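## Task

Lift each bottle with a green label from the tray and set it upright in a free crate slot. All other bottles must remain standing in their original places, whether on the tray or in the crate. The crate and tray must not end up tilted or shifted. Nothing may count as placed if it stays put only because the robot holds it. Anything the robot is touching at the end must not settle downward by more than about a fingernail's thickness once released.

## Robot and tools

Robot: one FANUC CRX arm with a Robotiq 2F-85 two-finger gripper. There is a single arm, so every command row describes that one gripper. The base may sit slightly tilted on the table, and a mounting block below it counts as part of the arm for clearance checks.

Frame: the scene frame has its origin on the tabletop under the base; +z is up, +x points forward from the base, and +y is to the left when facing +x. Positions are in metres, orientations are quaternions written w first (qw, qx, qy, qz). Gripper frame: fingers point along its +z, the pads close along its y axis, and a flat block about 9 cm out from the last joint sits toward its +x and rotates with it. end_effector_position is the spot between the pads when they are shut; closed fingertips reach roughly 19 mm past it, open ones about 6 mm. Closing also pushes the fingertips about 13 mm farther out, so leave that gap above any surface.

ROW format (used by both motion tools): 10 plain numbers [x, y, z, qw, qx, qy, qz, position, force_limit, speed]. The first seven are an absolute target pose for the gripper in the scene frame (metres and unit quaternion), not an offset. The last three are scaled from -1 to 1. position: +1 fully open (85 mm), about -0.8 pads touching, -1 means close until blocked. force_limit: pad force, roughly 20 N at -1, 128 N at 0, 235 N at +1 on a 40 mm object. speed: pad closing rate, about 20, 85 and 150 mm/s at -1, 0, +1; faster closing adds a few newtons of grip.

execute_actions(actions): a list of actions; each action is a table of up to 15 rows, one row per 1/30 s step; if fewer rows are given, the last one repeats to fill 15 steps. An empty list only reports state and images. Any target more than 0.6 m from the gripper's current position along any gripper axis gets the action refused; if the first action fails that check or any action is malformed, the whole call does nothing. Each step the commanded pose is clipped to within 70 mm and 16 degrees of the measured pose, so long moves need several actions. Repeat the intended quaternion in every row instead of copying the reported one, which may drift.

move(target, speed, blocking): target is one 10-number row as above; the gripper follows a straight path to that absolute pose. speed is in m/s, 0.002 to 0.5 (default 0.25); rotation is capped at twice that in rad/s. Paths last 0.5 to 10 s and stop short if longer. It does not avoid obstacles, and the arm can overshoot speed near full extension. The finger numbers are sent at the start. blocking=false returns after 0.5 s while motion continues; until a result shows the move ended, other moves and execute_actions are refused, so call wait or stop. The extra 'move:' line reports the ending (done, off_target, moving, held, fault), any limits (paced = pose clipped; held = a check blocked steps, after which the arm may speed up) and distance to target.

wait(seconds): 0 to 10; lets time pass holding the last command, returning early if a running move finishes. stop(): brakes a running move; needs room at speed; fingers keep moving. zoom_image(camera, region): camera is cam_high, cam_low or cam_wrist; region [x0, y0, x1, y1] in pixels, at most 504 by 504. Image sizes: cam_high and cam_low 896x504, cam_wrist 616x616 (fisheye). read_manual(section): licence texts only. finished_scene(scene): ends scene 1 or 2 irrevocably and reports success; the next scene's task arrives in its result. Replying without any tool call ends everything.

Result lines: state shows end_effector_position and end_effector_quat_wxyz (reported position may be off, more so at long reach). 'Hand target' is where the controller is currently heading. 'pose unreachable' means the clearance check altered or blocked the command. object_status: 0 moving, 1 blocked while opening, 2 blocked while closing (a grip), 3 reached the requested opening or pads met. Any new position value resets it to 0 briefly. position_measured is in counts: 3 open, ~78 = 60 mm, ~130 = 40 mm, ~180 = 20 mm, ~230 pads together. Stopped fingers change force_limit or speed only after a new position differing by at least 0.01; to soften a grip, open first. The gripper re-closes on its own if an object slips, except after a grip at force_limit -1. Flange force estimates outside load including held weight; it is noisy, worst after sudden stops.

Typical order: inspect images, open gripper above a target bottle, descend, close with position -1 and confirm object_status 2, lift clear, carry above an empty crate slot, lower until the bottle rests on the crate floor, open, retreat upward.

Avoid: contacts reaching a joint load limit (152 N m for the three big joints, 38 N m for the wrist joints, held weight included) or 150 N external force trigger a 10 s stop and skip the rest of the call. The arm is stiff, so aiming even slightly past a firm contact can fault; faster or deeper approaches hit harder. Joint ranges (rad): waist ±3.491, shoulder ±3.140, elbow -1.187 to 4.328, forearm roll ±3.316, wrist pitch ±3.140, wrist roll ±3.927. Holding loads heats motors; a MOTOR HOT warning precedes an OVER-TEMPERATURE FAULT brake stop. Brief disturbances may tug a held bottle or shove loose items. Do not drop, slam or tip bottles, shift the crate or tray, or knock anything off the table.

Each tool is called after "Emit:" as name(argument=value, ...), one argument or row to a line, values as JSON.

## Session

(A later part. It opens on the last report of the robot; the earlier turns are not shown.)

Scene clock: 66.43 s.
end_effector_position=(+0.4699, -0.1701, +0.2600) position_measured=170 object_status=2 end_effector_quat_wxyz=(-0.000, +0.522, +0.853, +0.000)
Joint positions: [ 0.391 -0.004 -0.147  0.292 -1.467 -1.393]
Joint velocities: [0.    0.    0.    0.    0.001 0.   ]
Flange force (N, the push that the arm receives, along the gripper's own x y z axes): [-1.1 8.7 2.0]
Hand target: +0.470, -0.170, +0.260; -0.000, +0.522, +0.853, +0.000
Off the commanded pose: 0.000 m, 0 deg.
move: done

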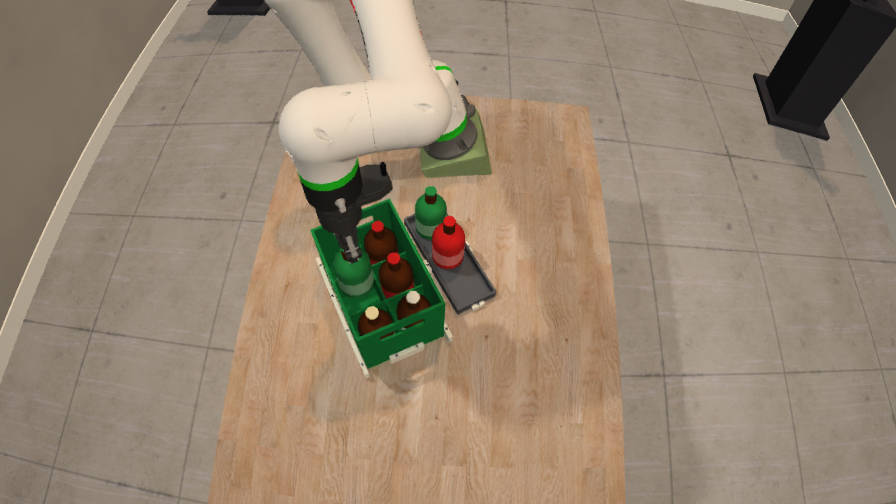

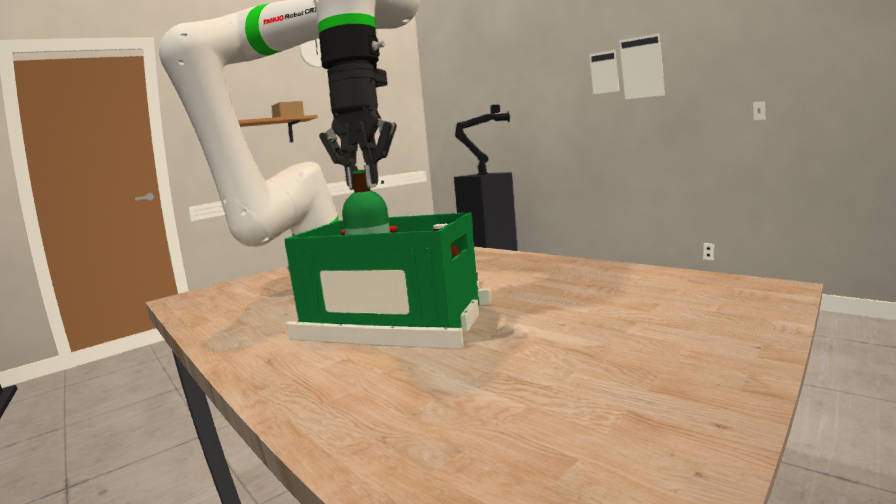

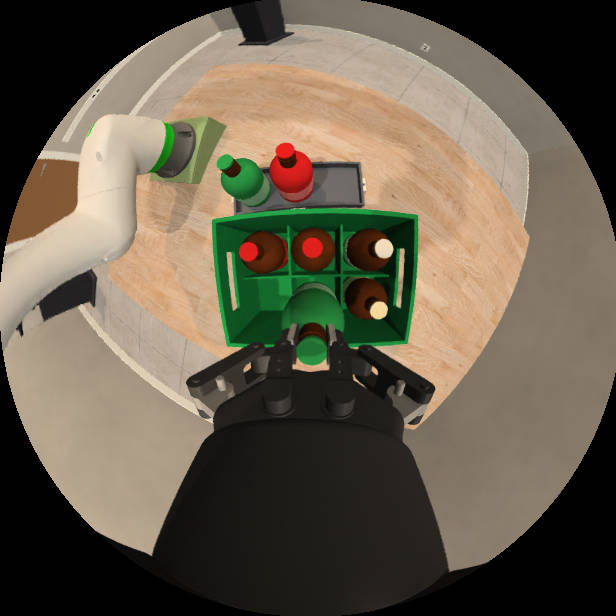

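Emit:
move(
  target=[0.4725,-0.168,0.24,0,0.522,0.853,0,-1,-0.2,-0.3],
  speed=0.06,
)

Emit:
move(
  target=[0.4725,-0.168,0.16,0,0.522,0.853,0,-1,-0.2,-0.3],
  speed=0.06,
)

Emit:
move(
  target=[0.4725,-0.168,0.154,0,0.522,0.853,0,-1,-0.2,-0.3],
  speed=0.01,
)

Scene clock: 72.87 s.
end_effector_position=(+0.4725, -0.1680, +0.2400) position_measured=170 object_status=2 end_effector_quat_wxyz=(+0.000, +0.522, +0.853, +0.000)
Joint positions: [ 0.38   0.009 -0.181  0.294 -1.42  -1.397]
Joint velocities: [-0.     0.001 -0.001  0.001  0.001  0.   ]
Flange force (N, the push that the arm receives, along the gripper's own x y z axes): [-0.4 7.4 3.5]
Hand target: +0.472, -0.168, +0.240; -0.000, +0.522, +0.853, +0.000
Off the commanded pose: 0.000 m, 0 deg.
move: done

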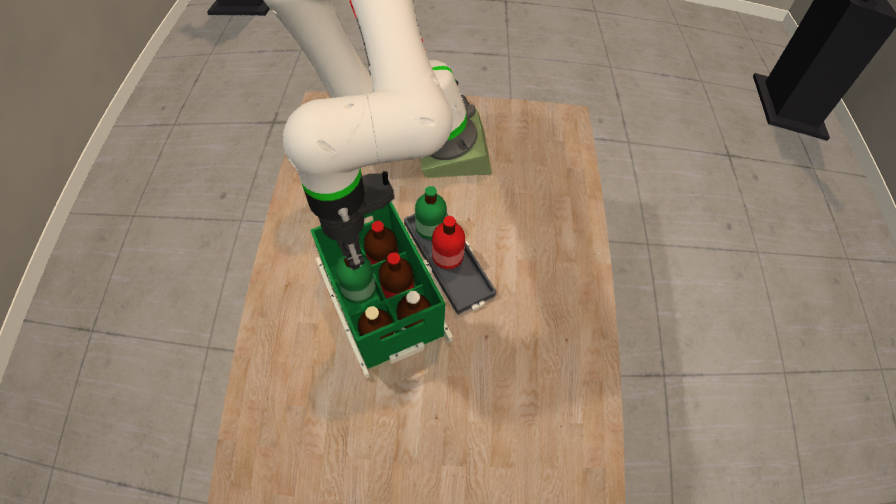

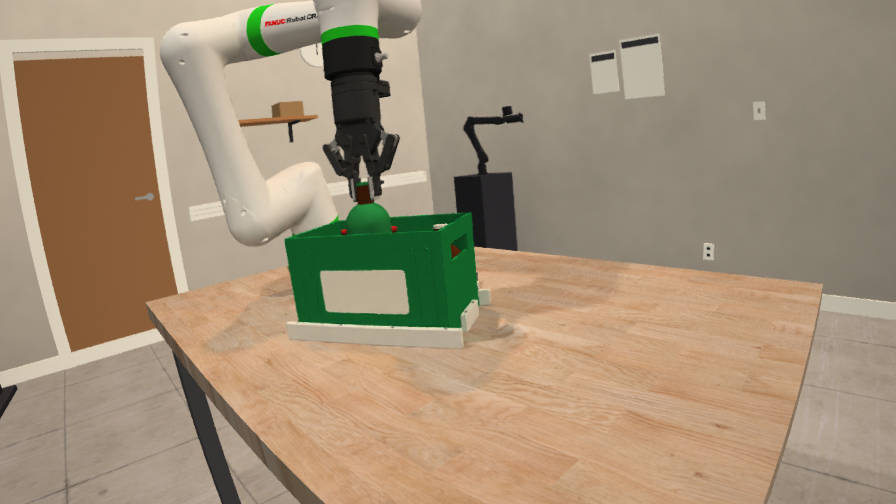

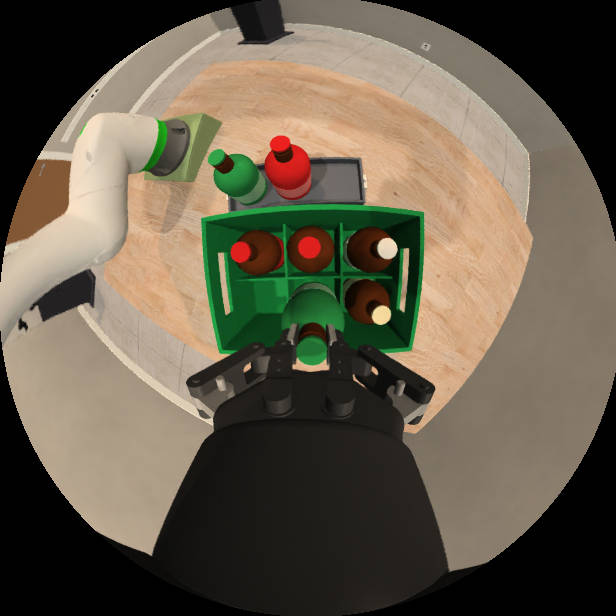

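Scene clock: 74.47 s.
end_effector_position=(+0.4724, -0.1680, +0.1600) position_measured=170 object_status=2 end_effector_quat_wxyz=(-0.000, +0.522, +0.853, +0.000)
Joint positions: [ 0.326  0.056 -0.317  0.31  -1.229 -1.402]
Joint velocities: [ 0.     0.002 -0.001 -0.001 -0.     0.001]
Flange force (N, the push that the arm receives, along the gripper's own x y z axes): [0.6 7.9 4.5]
Hand target: +0.472, -0.168, +0.160; -0.000, +0.522, +0.853, +0.000
Off the commanded pose: 0.000 m, 0 deg.
move: done

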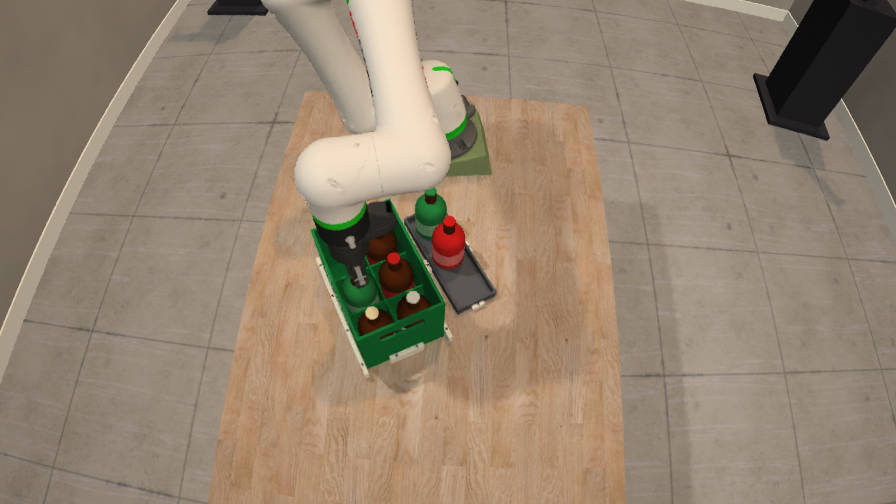

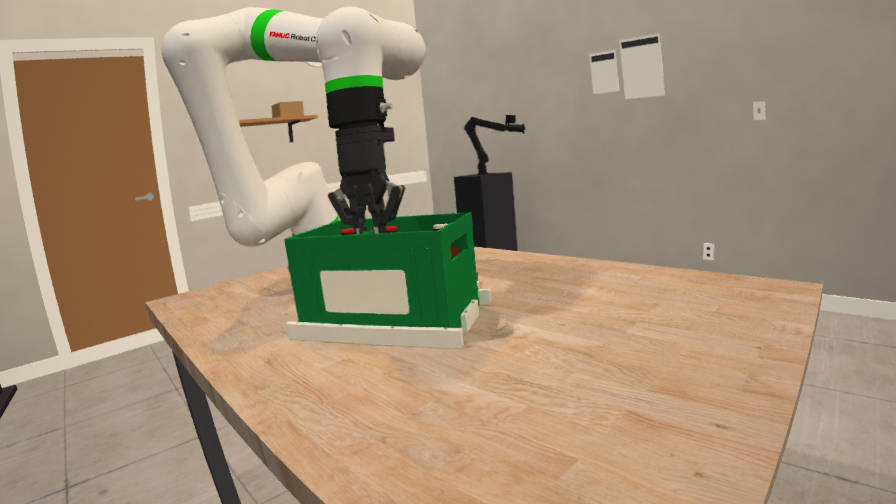

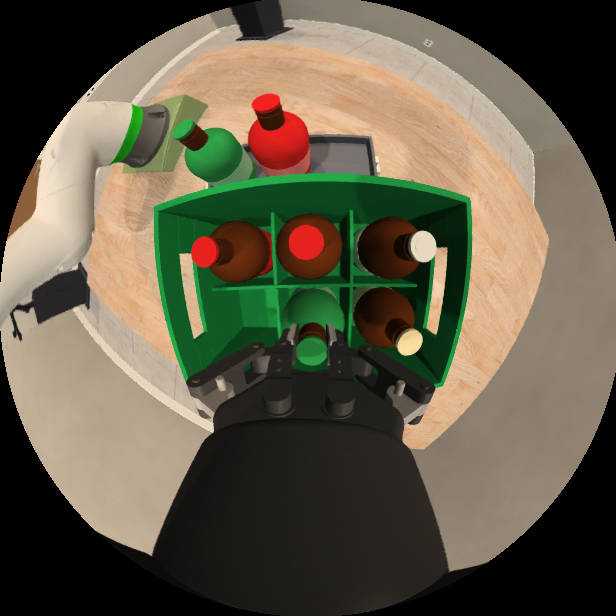

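Scene clock: 75.30 s.
end_effector_position=(+0.4725, -0.1680, +0.1540) position_measured=170 object_status=2 end_effector_quat_wxyz=(+0.000, +0.522, +0.853, +0.000)
Joint positions: [ 0.322  0.061 -0.326  0.312 -1.214 -1.403]
Joint velocities: [-0.     0.001  0.     0.001 -0.     0.001]
Flange force (N, the push that the arm receives, along the gripper's own x y z axes): [-0.8 7.3 5.2]
Hand target: +0.472, -0.168, +0.154; -0.000, +0.522, +0.853, +0.000
Off the commanded pose: 0.000 m, 0 deg.
move: done

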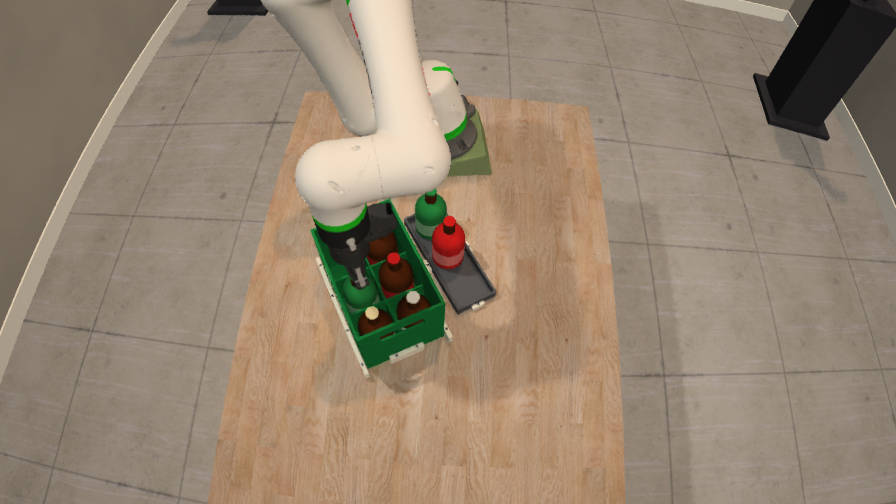

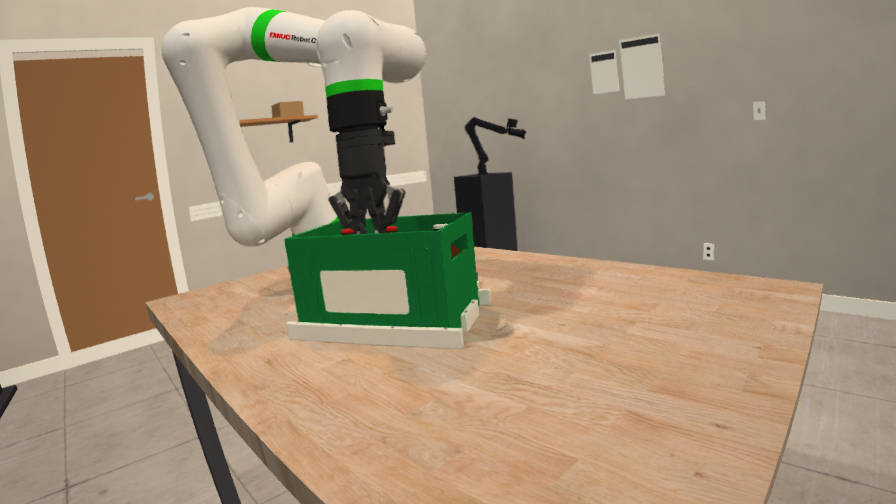

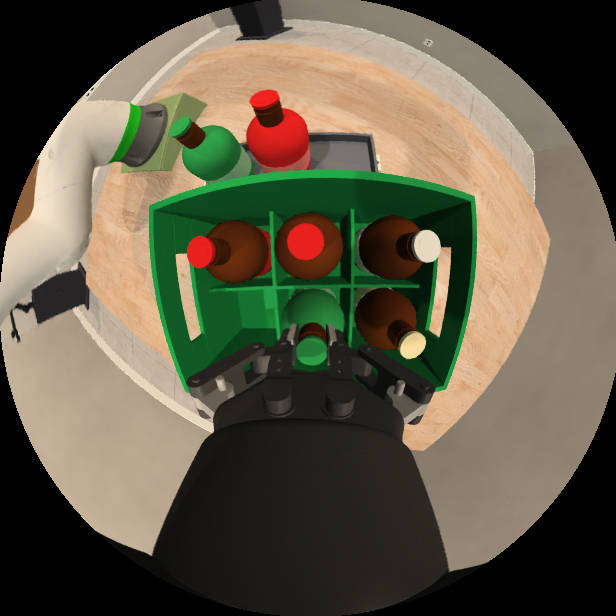

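Emit:
move(
  target=[0.4725,-0.168,0.1515,0,0.522,0.853,0,-1,-0.2,-0.3],
  speed=0.008,
)

Emit:
zoom_image(
  camera="cam_low",
  region=[270,160,490,300],
)

Scene clock: 80.13 s.
end_effector_position=(+0.4725, -0.1680, +0.1515) position_measured=170 object_status=2 end_effector_quat_wxyz=(+0.000, +0.522, +0.853, +0.000)
Joint positions: [ 0.32   0.064 -0.33   0.313 -1.208 -1.403]
Joint velocities: [-0.     0.    -0.    -0.001  0.    -0.   ]
Flange force (N, the push that the arm receives, along the gripper's own x y z axes): [0.1 8.1 4.6]
Hand target: +0.472, -0.168, +0.151; -0.000, +0.522, +0.853, +0.000
Off the commanded pose: 0.000 m, 0 deg.
move: done

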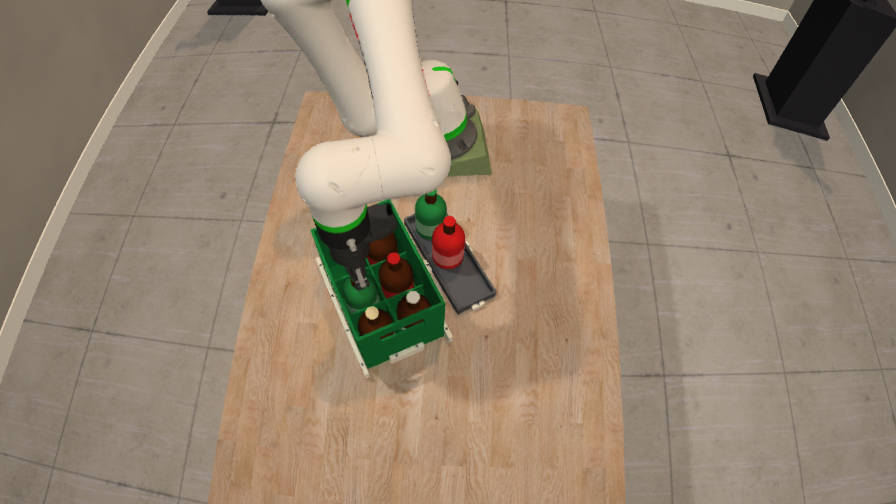

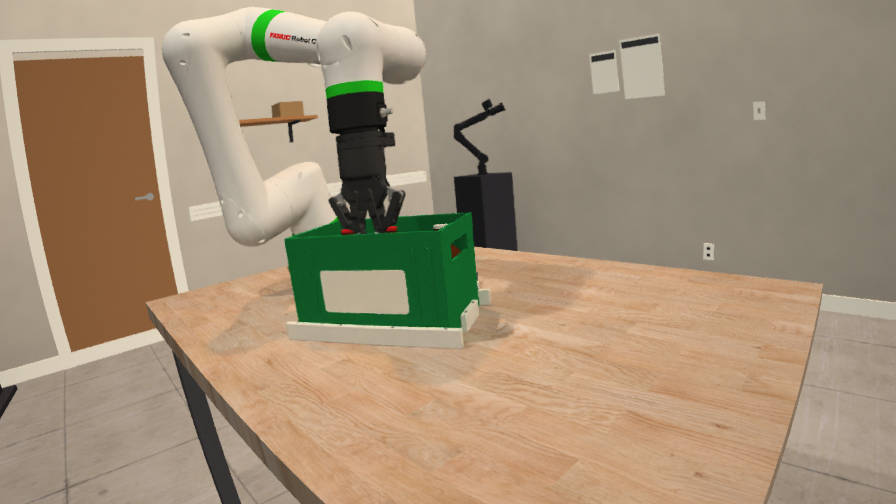

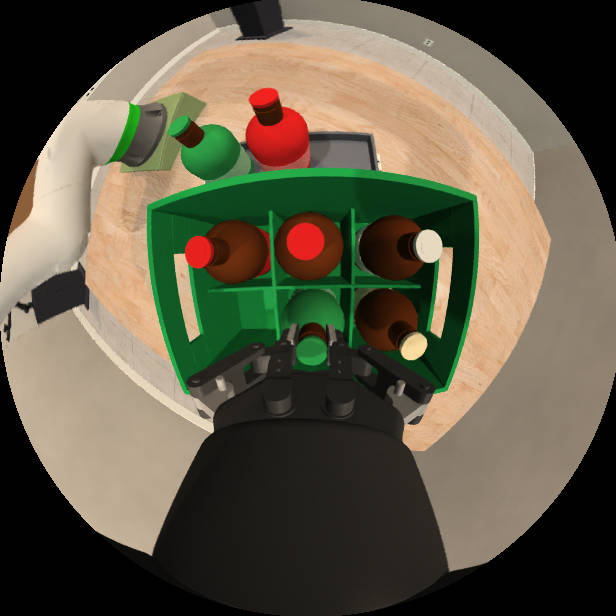

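Region (270, 160, 490, 300) of cam_low's 896x504 image, scaled by 2.291, with more detail than that image has; it fills the top 321 rows of this view, and the rest is white.

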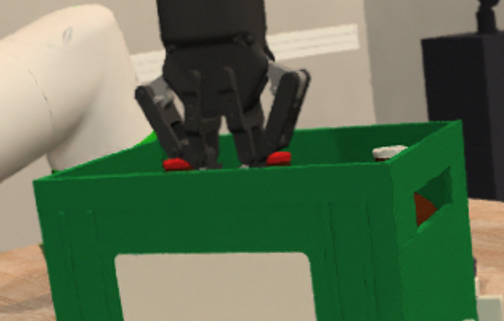

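Emit:
move(
  target=[0.4725,-0.168,0.1495,0,0.522,0.853,0,-1,-0.2,-0.3],
  speed=0.008,
)

Scene clock: 85.27 s.
end_effector_position=(+0.4726, -0.1680, +0.1496) position_measured=170 object_status=2 end_effector_quat_wxyz=(+0.000, +0.522, +0.853, +0.000)
Joint positions: [ 0.319  0.065 -0.333  0.314 -1.203 -1.404]
Joint velocities: [-0.     0.001 -0.001  0.     0.001 -0.001]
Flange force (N, the push that the arm receives, along the gripper's own x y z axes): [13.0 -4.1 -108.0]
Hand target: +0.472, -0.168, +0.149; -0.000, +0.522, +0.853, +0.000
Off the commanded pose: 0.000 m, 0 deg.
move: done

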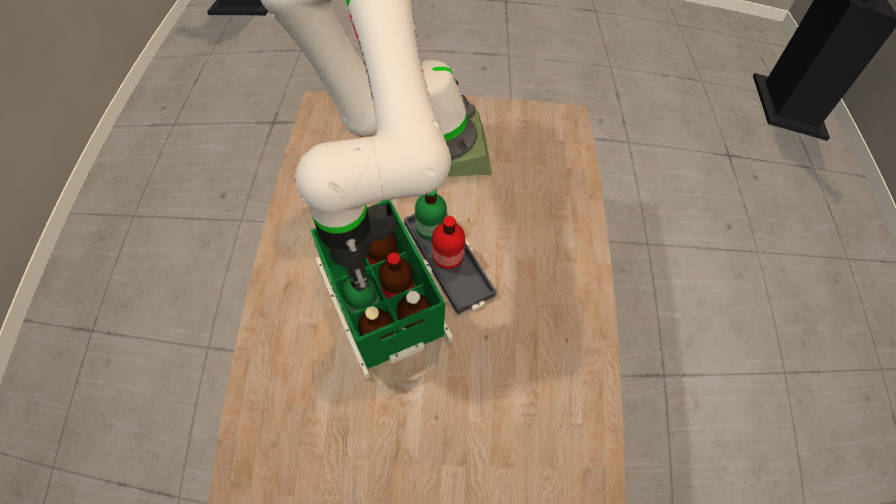

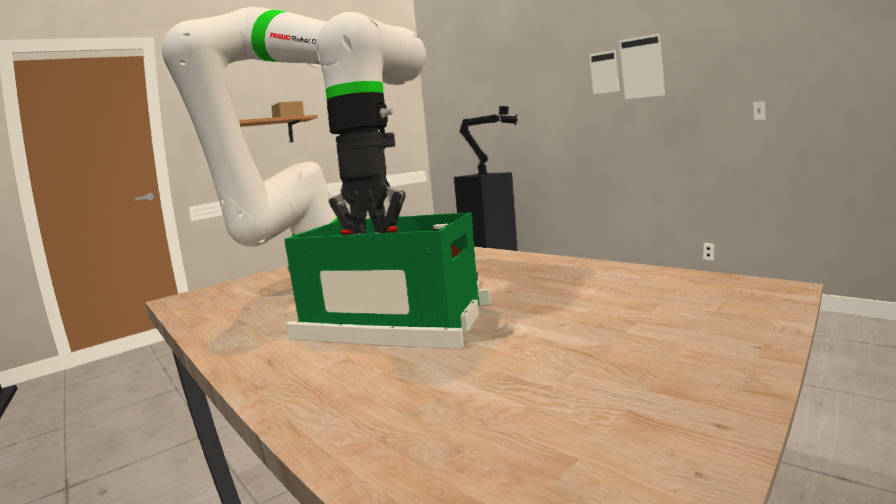

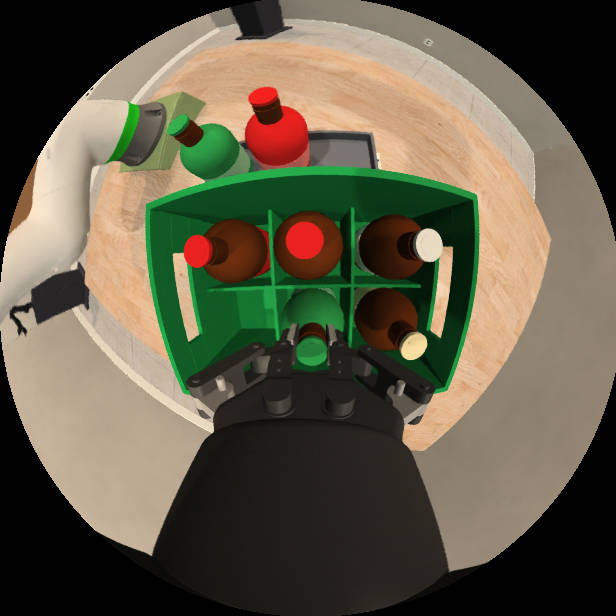

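Emit:
move(
  target=[0.4725,-0.168,0.151,0,0.522,0.853,0,0.1,-0.2,0],
)

Emit:
move(
  target=[0.4725,-0.168,0.225,0,0.522,0.853,0,0.1,-0.2,0],
  speed=0.2,
)

Emit:
move(
  target=[0.249,-0.034,0.225,0,0.522,0.853,0,0.3,-0.2,0],
  speed=0.3,
)

Emit:
move(
  target=[0.249,-0.034,0.18,0,0.522,0.853,0,0.3,-0.2,0],
  speed=0.15,
)

Emit:
zoom_image(
  camera="cam_wrist",
  region=[210,260,410,400],
)

Scene clock: 93.93 s.
end_effector_position=(+0.4725, -0.1680, +0.1510) position_measured=117 object_status=3 end_effector_quat_wxyz=(+0.000, +0.522, +0.853, -0.000)
Joint positions: [ 0.32   0.064 -0.331  0.313 -1.207 -1.404]
Joint velocities: [ 0.     0.     0.    -0.001  0.001 -0.002]
Flange force (N, the push that the arm receives, along the gripper's own x y z axes): [0.2 7.8 -0.5]
Hand target: +0.473, -0.168, +0.151; +0.000, +0.522, +0.853, -0.000
Off the commanded pose: 0.000 m, 0 deg.
move: done

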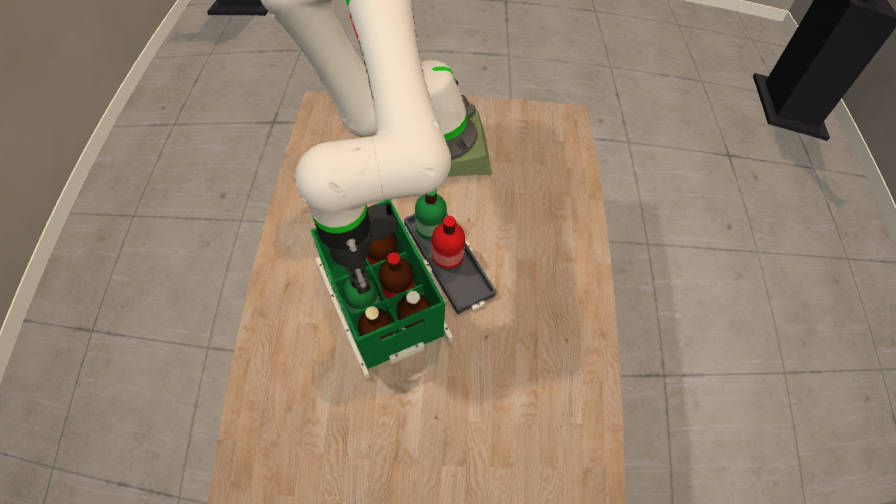

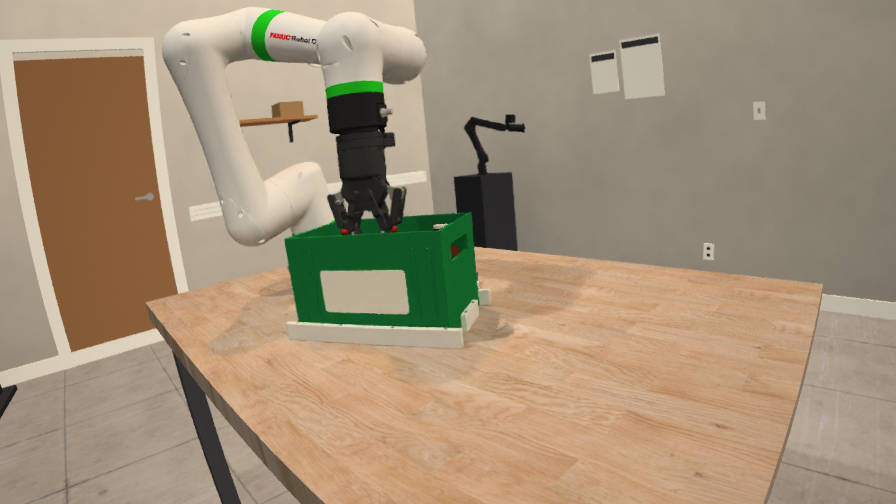

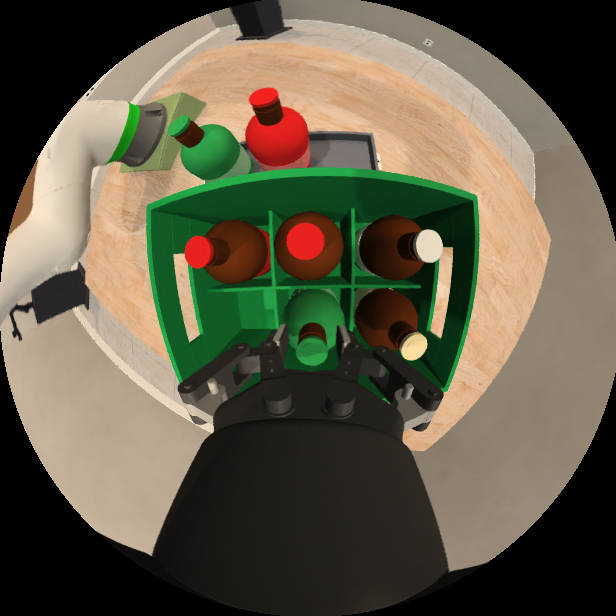

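Scene clock: 94.70 s.
end_effector_position=(+0.4726, -0.1680, +0.2251) position_measured=117 object_status=3 end_effector_quat_wxyz=(+0.000, +0.522, +0.853, -0.000)
Joint positions: [ 0.37   0.015 -0.208  0.296 -1.384 -1.398]
Joint velocities: [ 0.    -0.     0.001 -0.002 -0.    -0.001]
Flange force (N, the push that the arm receives, along the gripper's own x y z axes): [-0.5 7.3 -2.0]
Hand target: +0.473, -0.168, +0.225; +0.000, +0.522, +0.853, -0.000
Off the commanded pose: 0.000 m, 0 deg.
move: done

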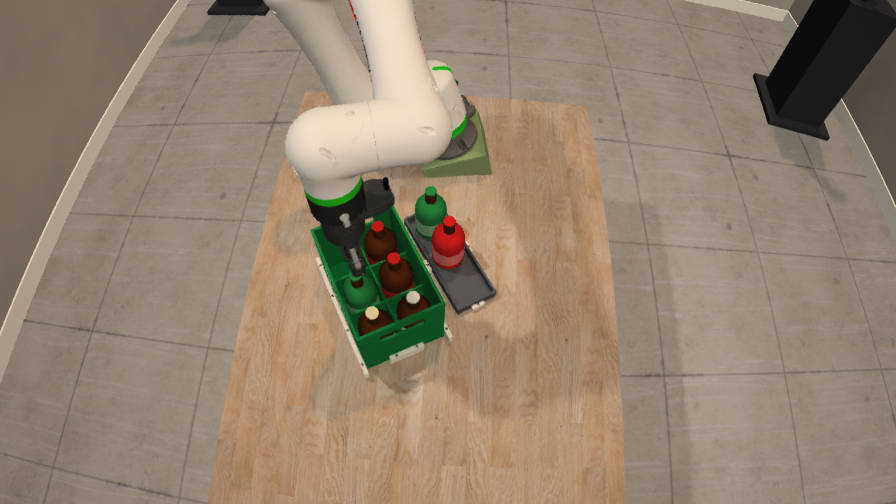

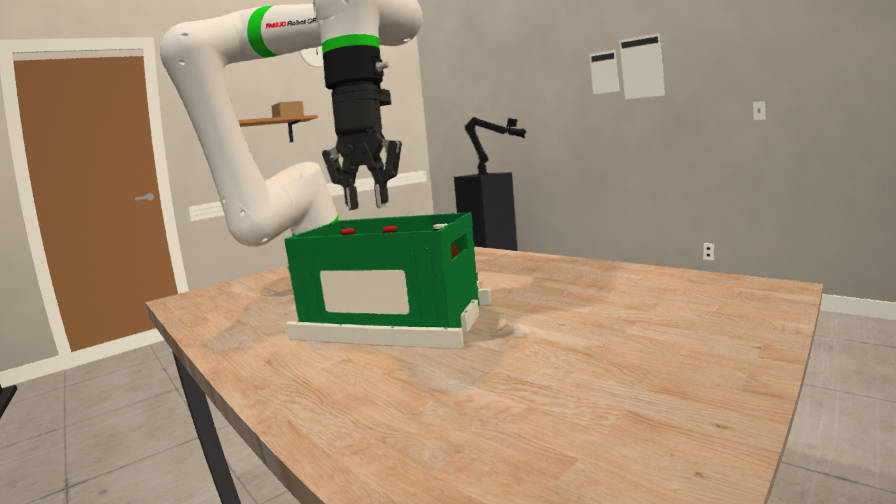

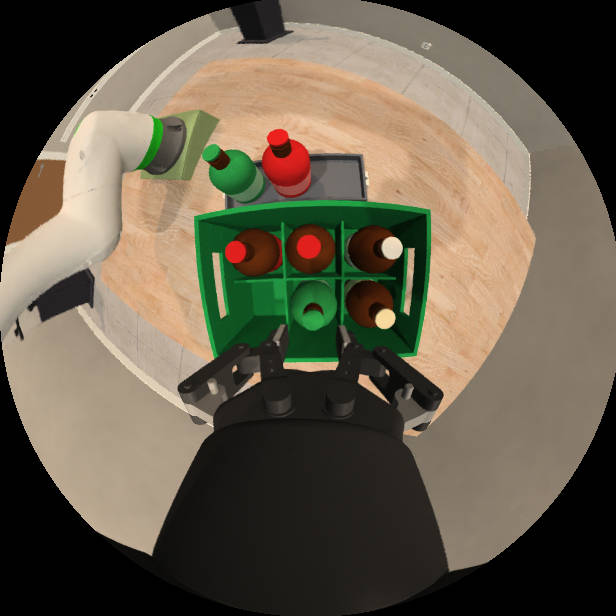

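Scene clock: 96.17 s.
end_effector_position=(+0.2497, -0.0339, +0.2259) position_measured=91 object_status=3 end_effector_quat_wxyz=(+0.002, +0.522, +0.853, -0.000)
Joint positions: [ 1.107 -0.536 -0.706  0.199 -1.618 -2.087]
Joint velocities: [ 0.001 -0.    -0.    -0.002  0.     0.   ]
Flange force (N, the push that the arm receives, along the gripper's own x y z axes): [8.0 5.0 -3.9]
Hand target: +0.250, -0.034, +0.226; +0.002, +0.522, +0.853, -0.000
Off the commanded pose: 0.001 m, 0 deg.
move: done

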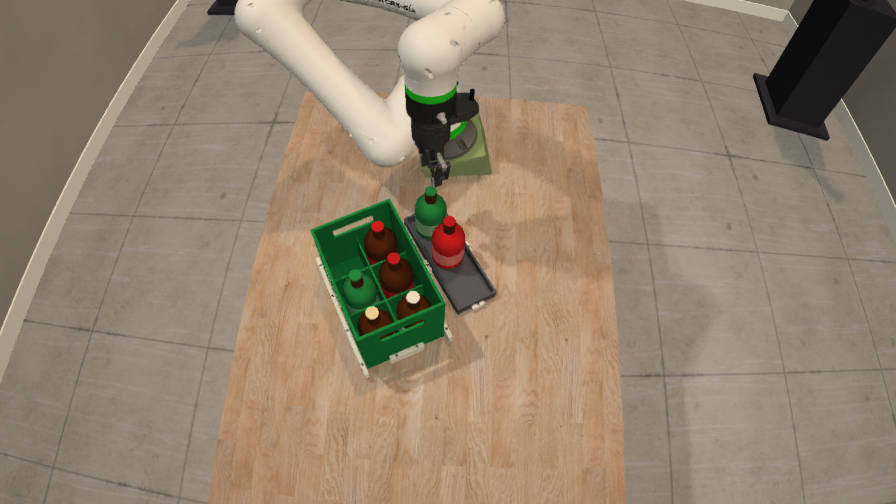

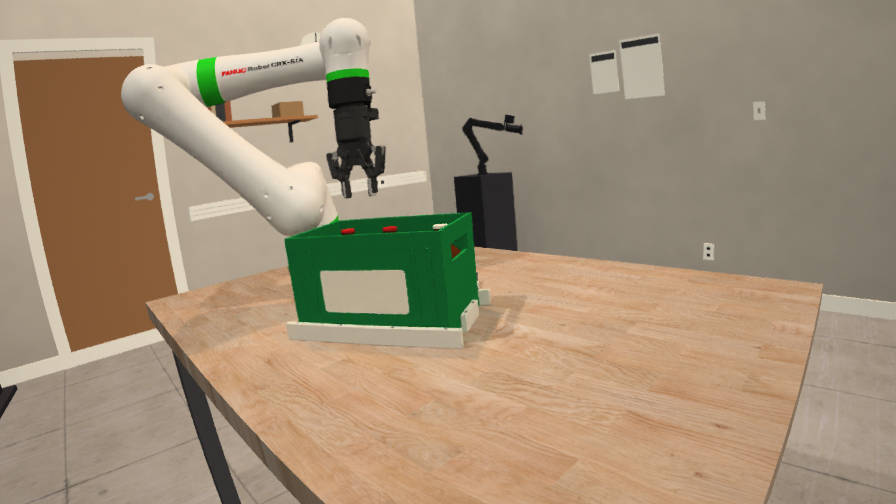

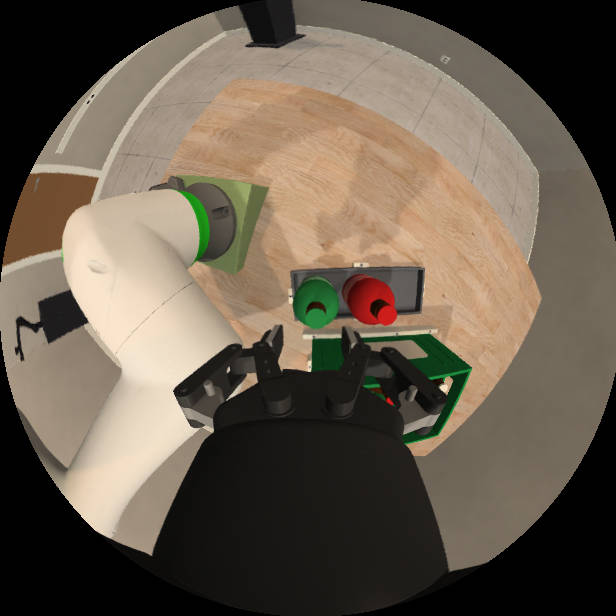

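Scene clock: 96.90 s.
end_effector_position=(+0.2489, -0.0340, +0.1800) position_measured=91 object_status=3 end_effector_quat_wxyz=(-0.000, +0.522, +0.853, +0.000)
Joint positions: [ 1.062 -0.527 -0.806  0.205 -1.503 -2.064]
Joint velocities: [-0.    -0.    -0.001  0.001  0.    -0.   ]
Flange force (N, the push that the arm receives, along the gripper's own x y z axes): [7.4 6.5 -4.2]
Hand target: +0.249, -0.034, +0.180; -0.000, +0.522, +0.853, -0.000
Off the commanded pose: 0.000 m, 0 deg.
move: done

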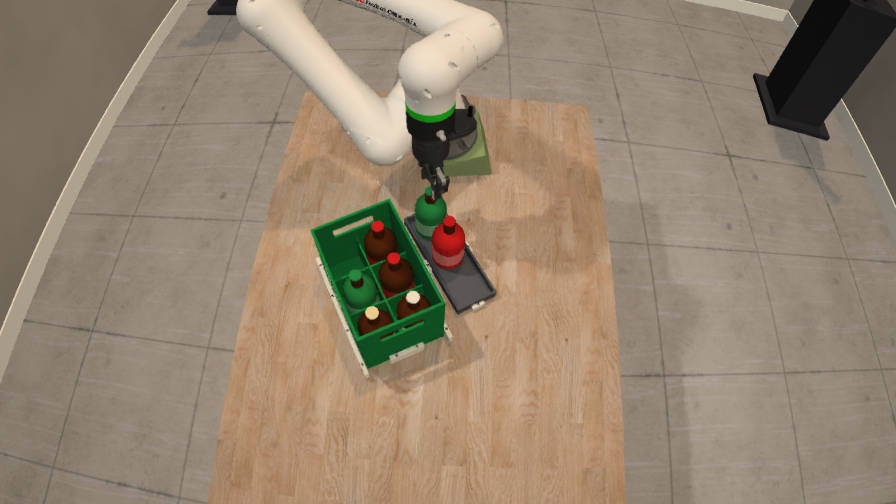

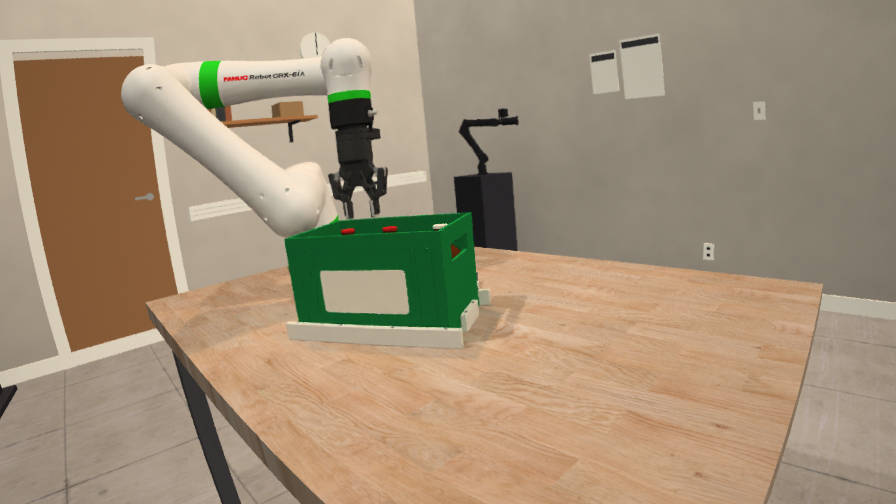

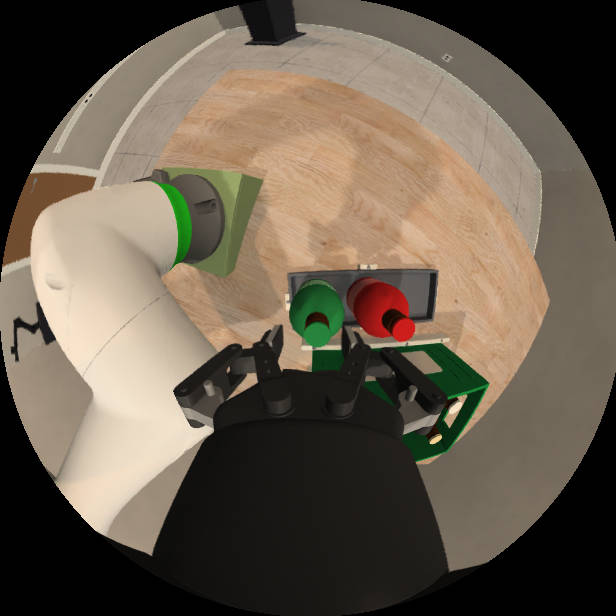

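Region (210, 260, 410, 400) of cam_wrist's 616x616 image, scaled by 2.520, with more detail than that image has; it fills the top 353 rows of this view, and the rest is white.

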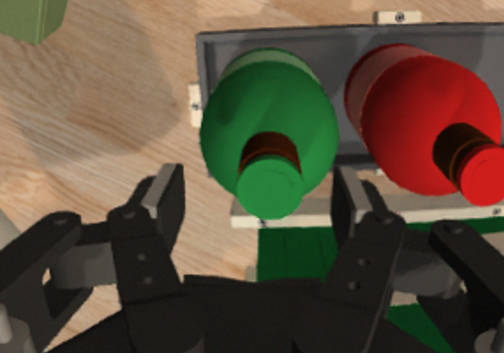

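Emit:
move(
  target=[0.253,-0.032,0.159,0,0.522,0.853,0,0.3,-0.2,0],
  speed=0.06,
)

Emit:
move(
  target=[0.253,-0.032,0.159,0,0.522,0.853,0,-1,-0.2,-0.3],
)

Scene clock: 103.73 s.
end_effector_position=(+0.2530, -0.0320, +0.1590) position_measured=91 object_status=3 end_effector_quat_wxyz=(-0.000, +0.522, +0.853, +0.000)
Joint positions: [ 1.031 -0.498 -0.843  0.213 -1.433 -2.049]
Joint velocities: [-0.     0.    -0.     0.001 -0.     0.   ]
Flange force (N, the push that the arm receives, along the gripper's own x y z axes): [7.7 7.5 -3.1]
Hand target: +0.253, -0.032, +0.159; -0.000, +0.522, +0.853, -0.000
Off the commanded pose: 0.000 m, 0 deg.
move: done

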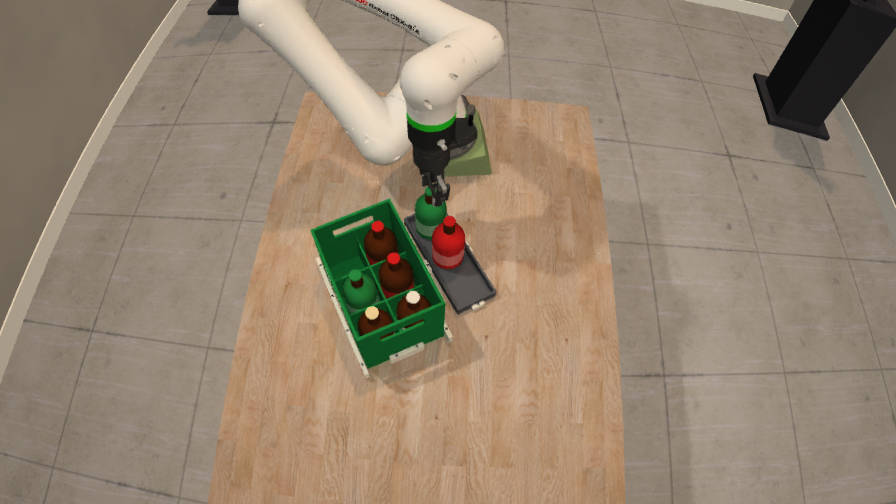

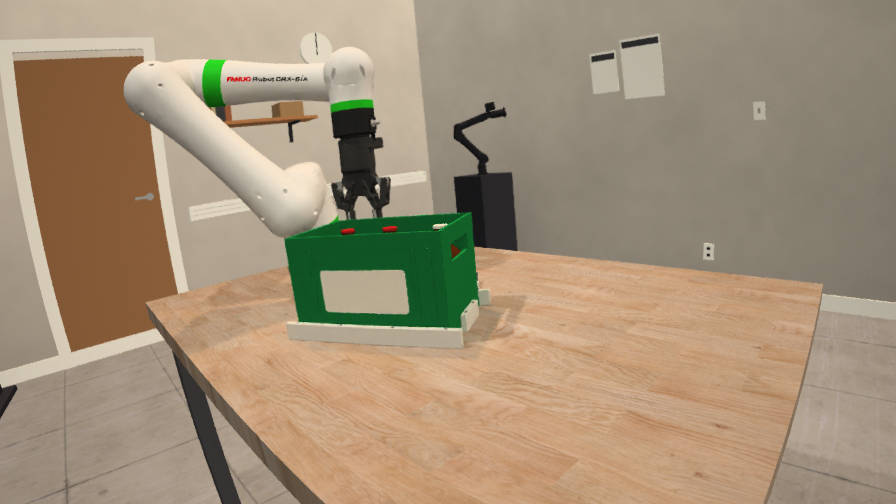

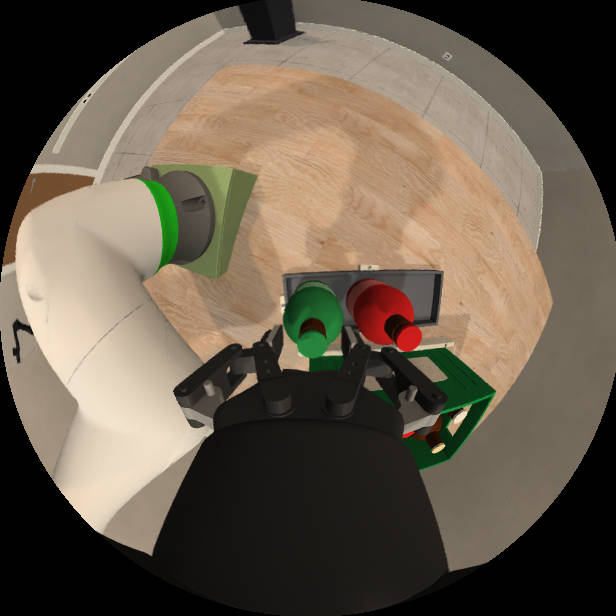

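Scene clock: 104.47 s.
end_effector_position=(+0.2530, -0.0320, +0.1590) position_measured=171 object_status=0 end_effector_quat_wxyz=(+0.000, +0.522, +0.853, -0.000)
Joint positions: [ 1.031 -0.498 -0.843  0.213 -1.433 -2.049]
Joint velocities: [ 0.    -0.    -0.001 -0.001  0.     0.001]
Flange force (N, the push that the arm receives, along the gripper's own x y z axes): [8.8 4.9 -19.3]
Hand target: +0.253, -0.032, +0.159; -0.000, +0.522, +0.853, +0.000
Off the commanded pose: 0.000 m, 0 deg.
move: done

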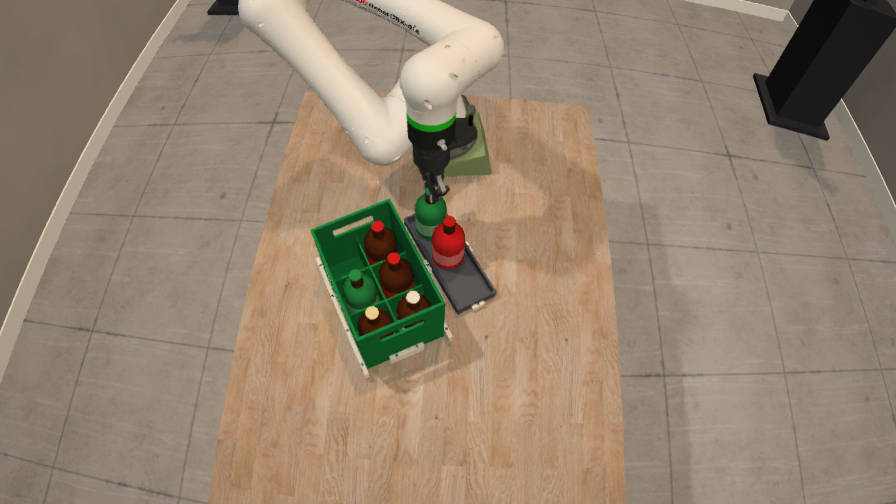

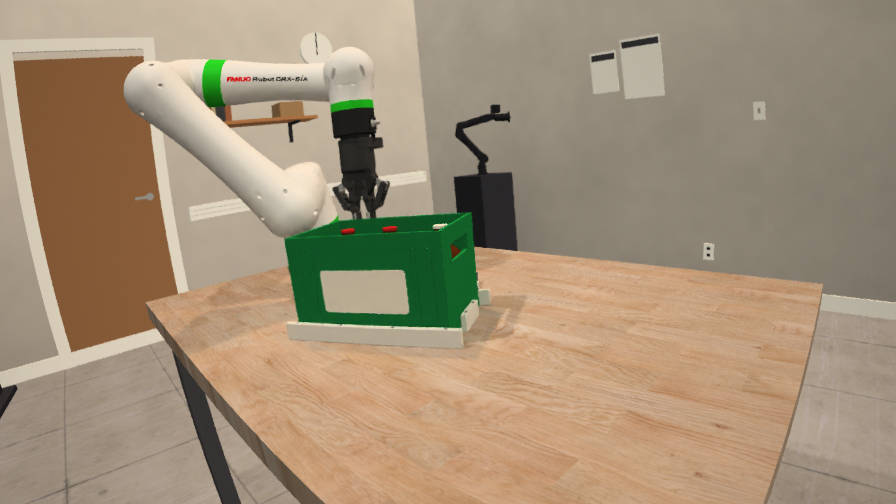

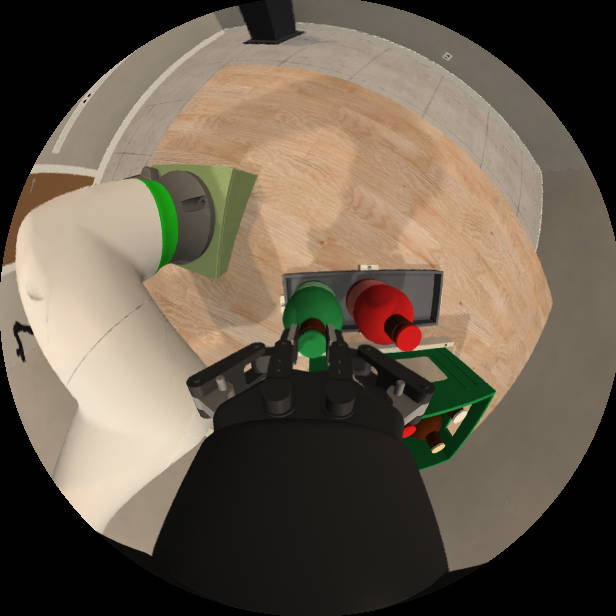

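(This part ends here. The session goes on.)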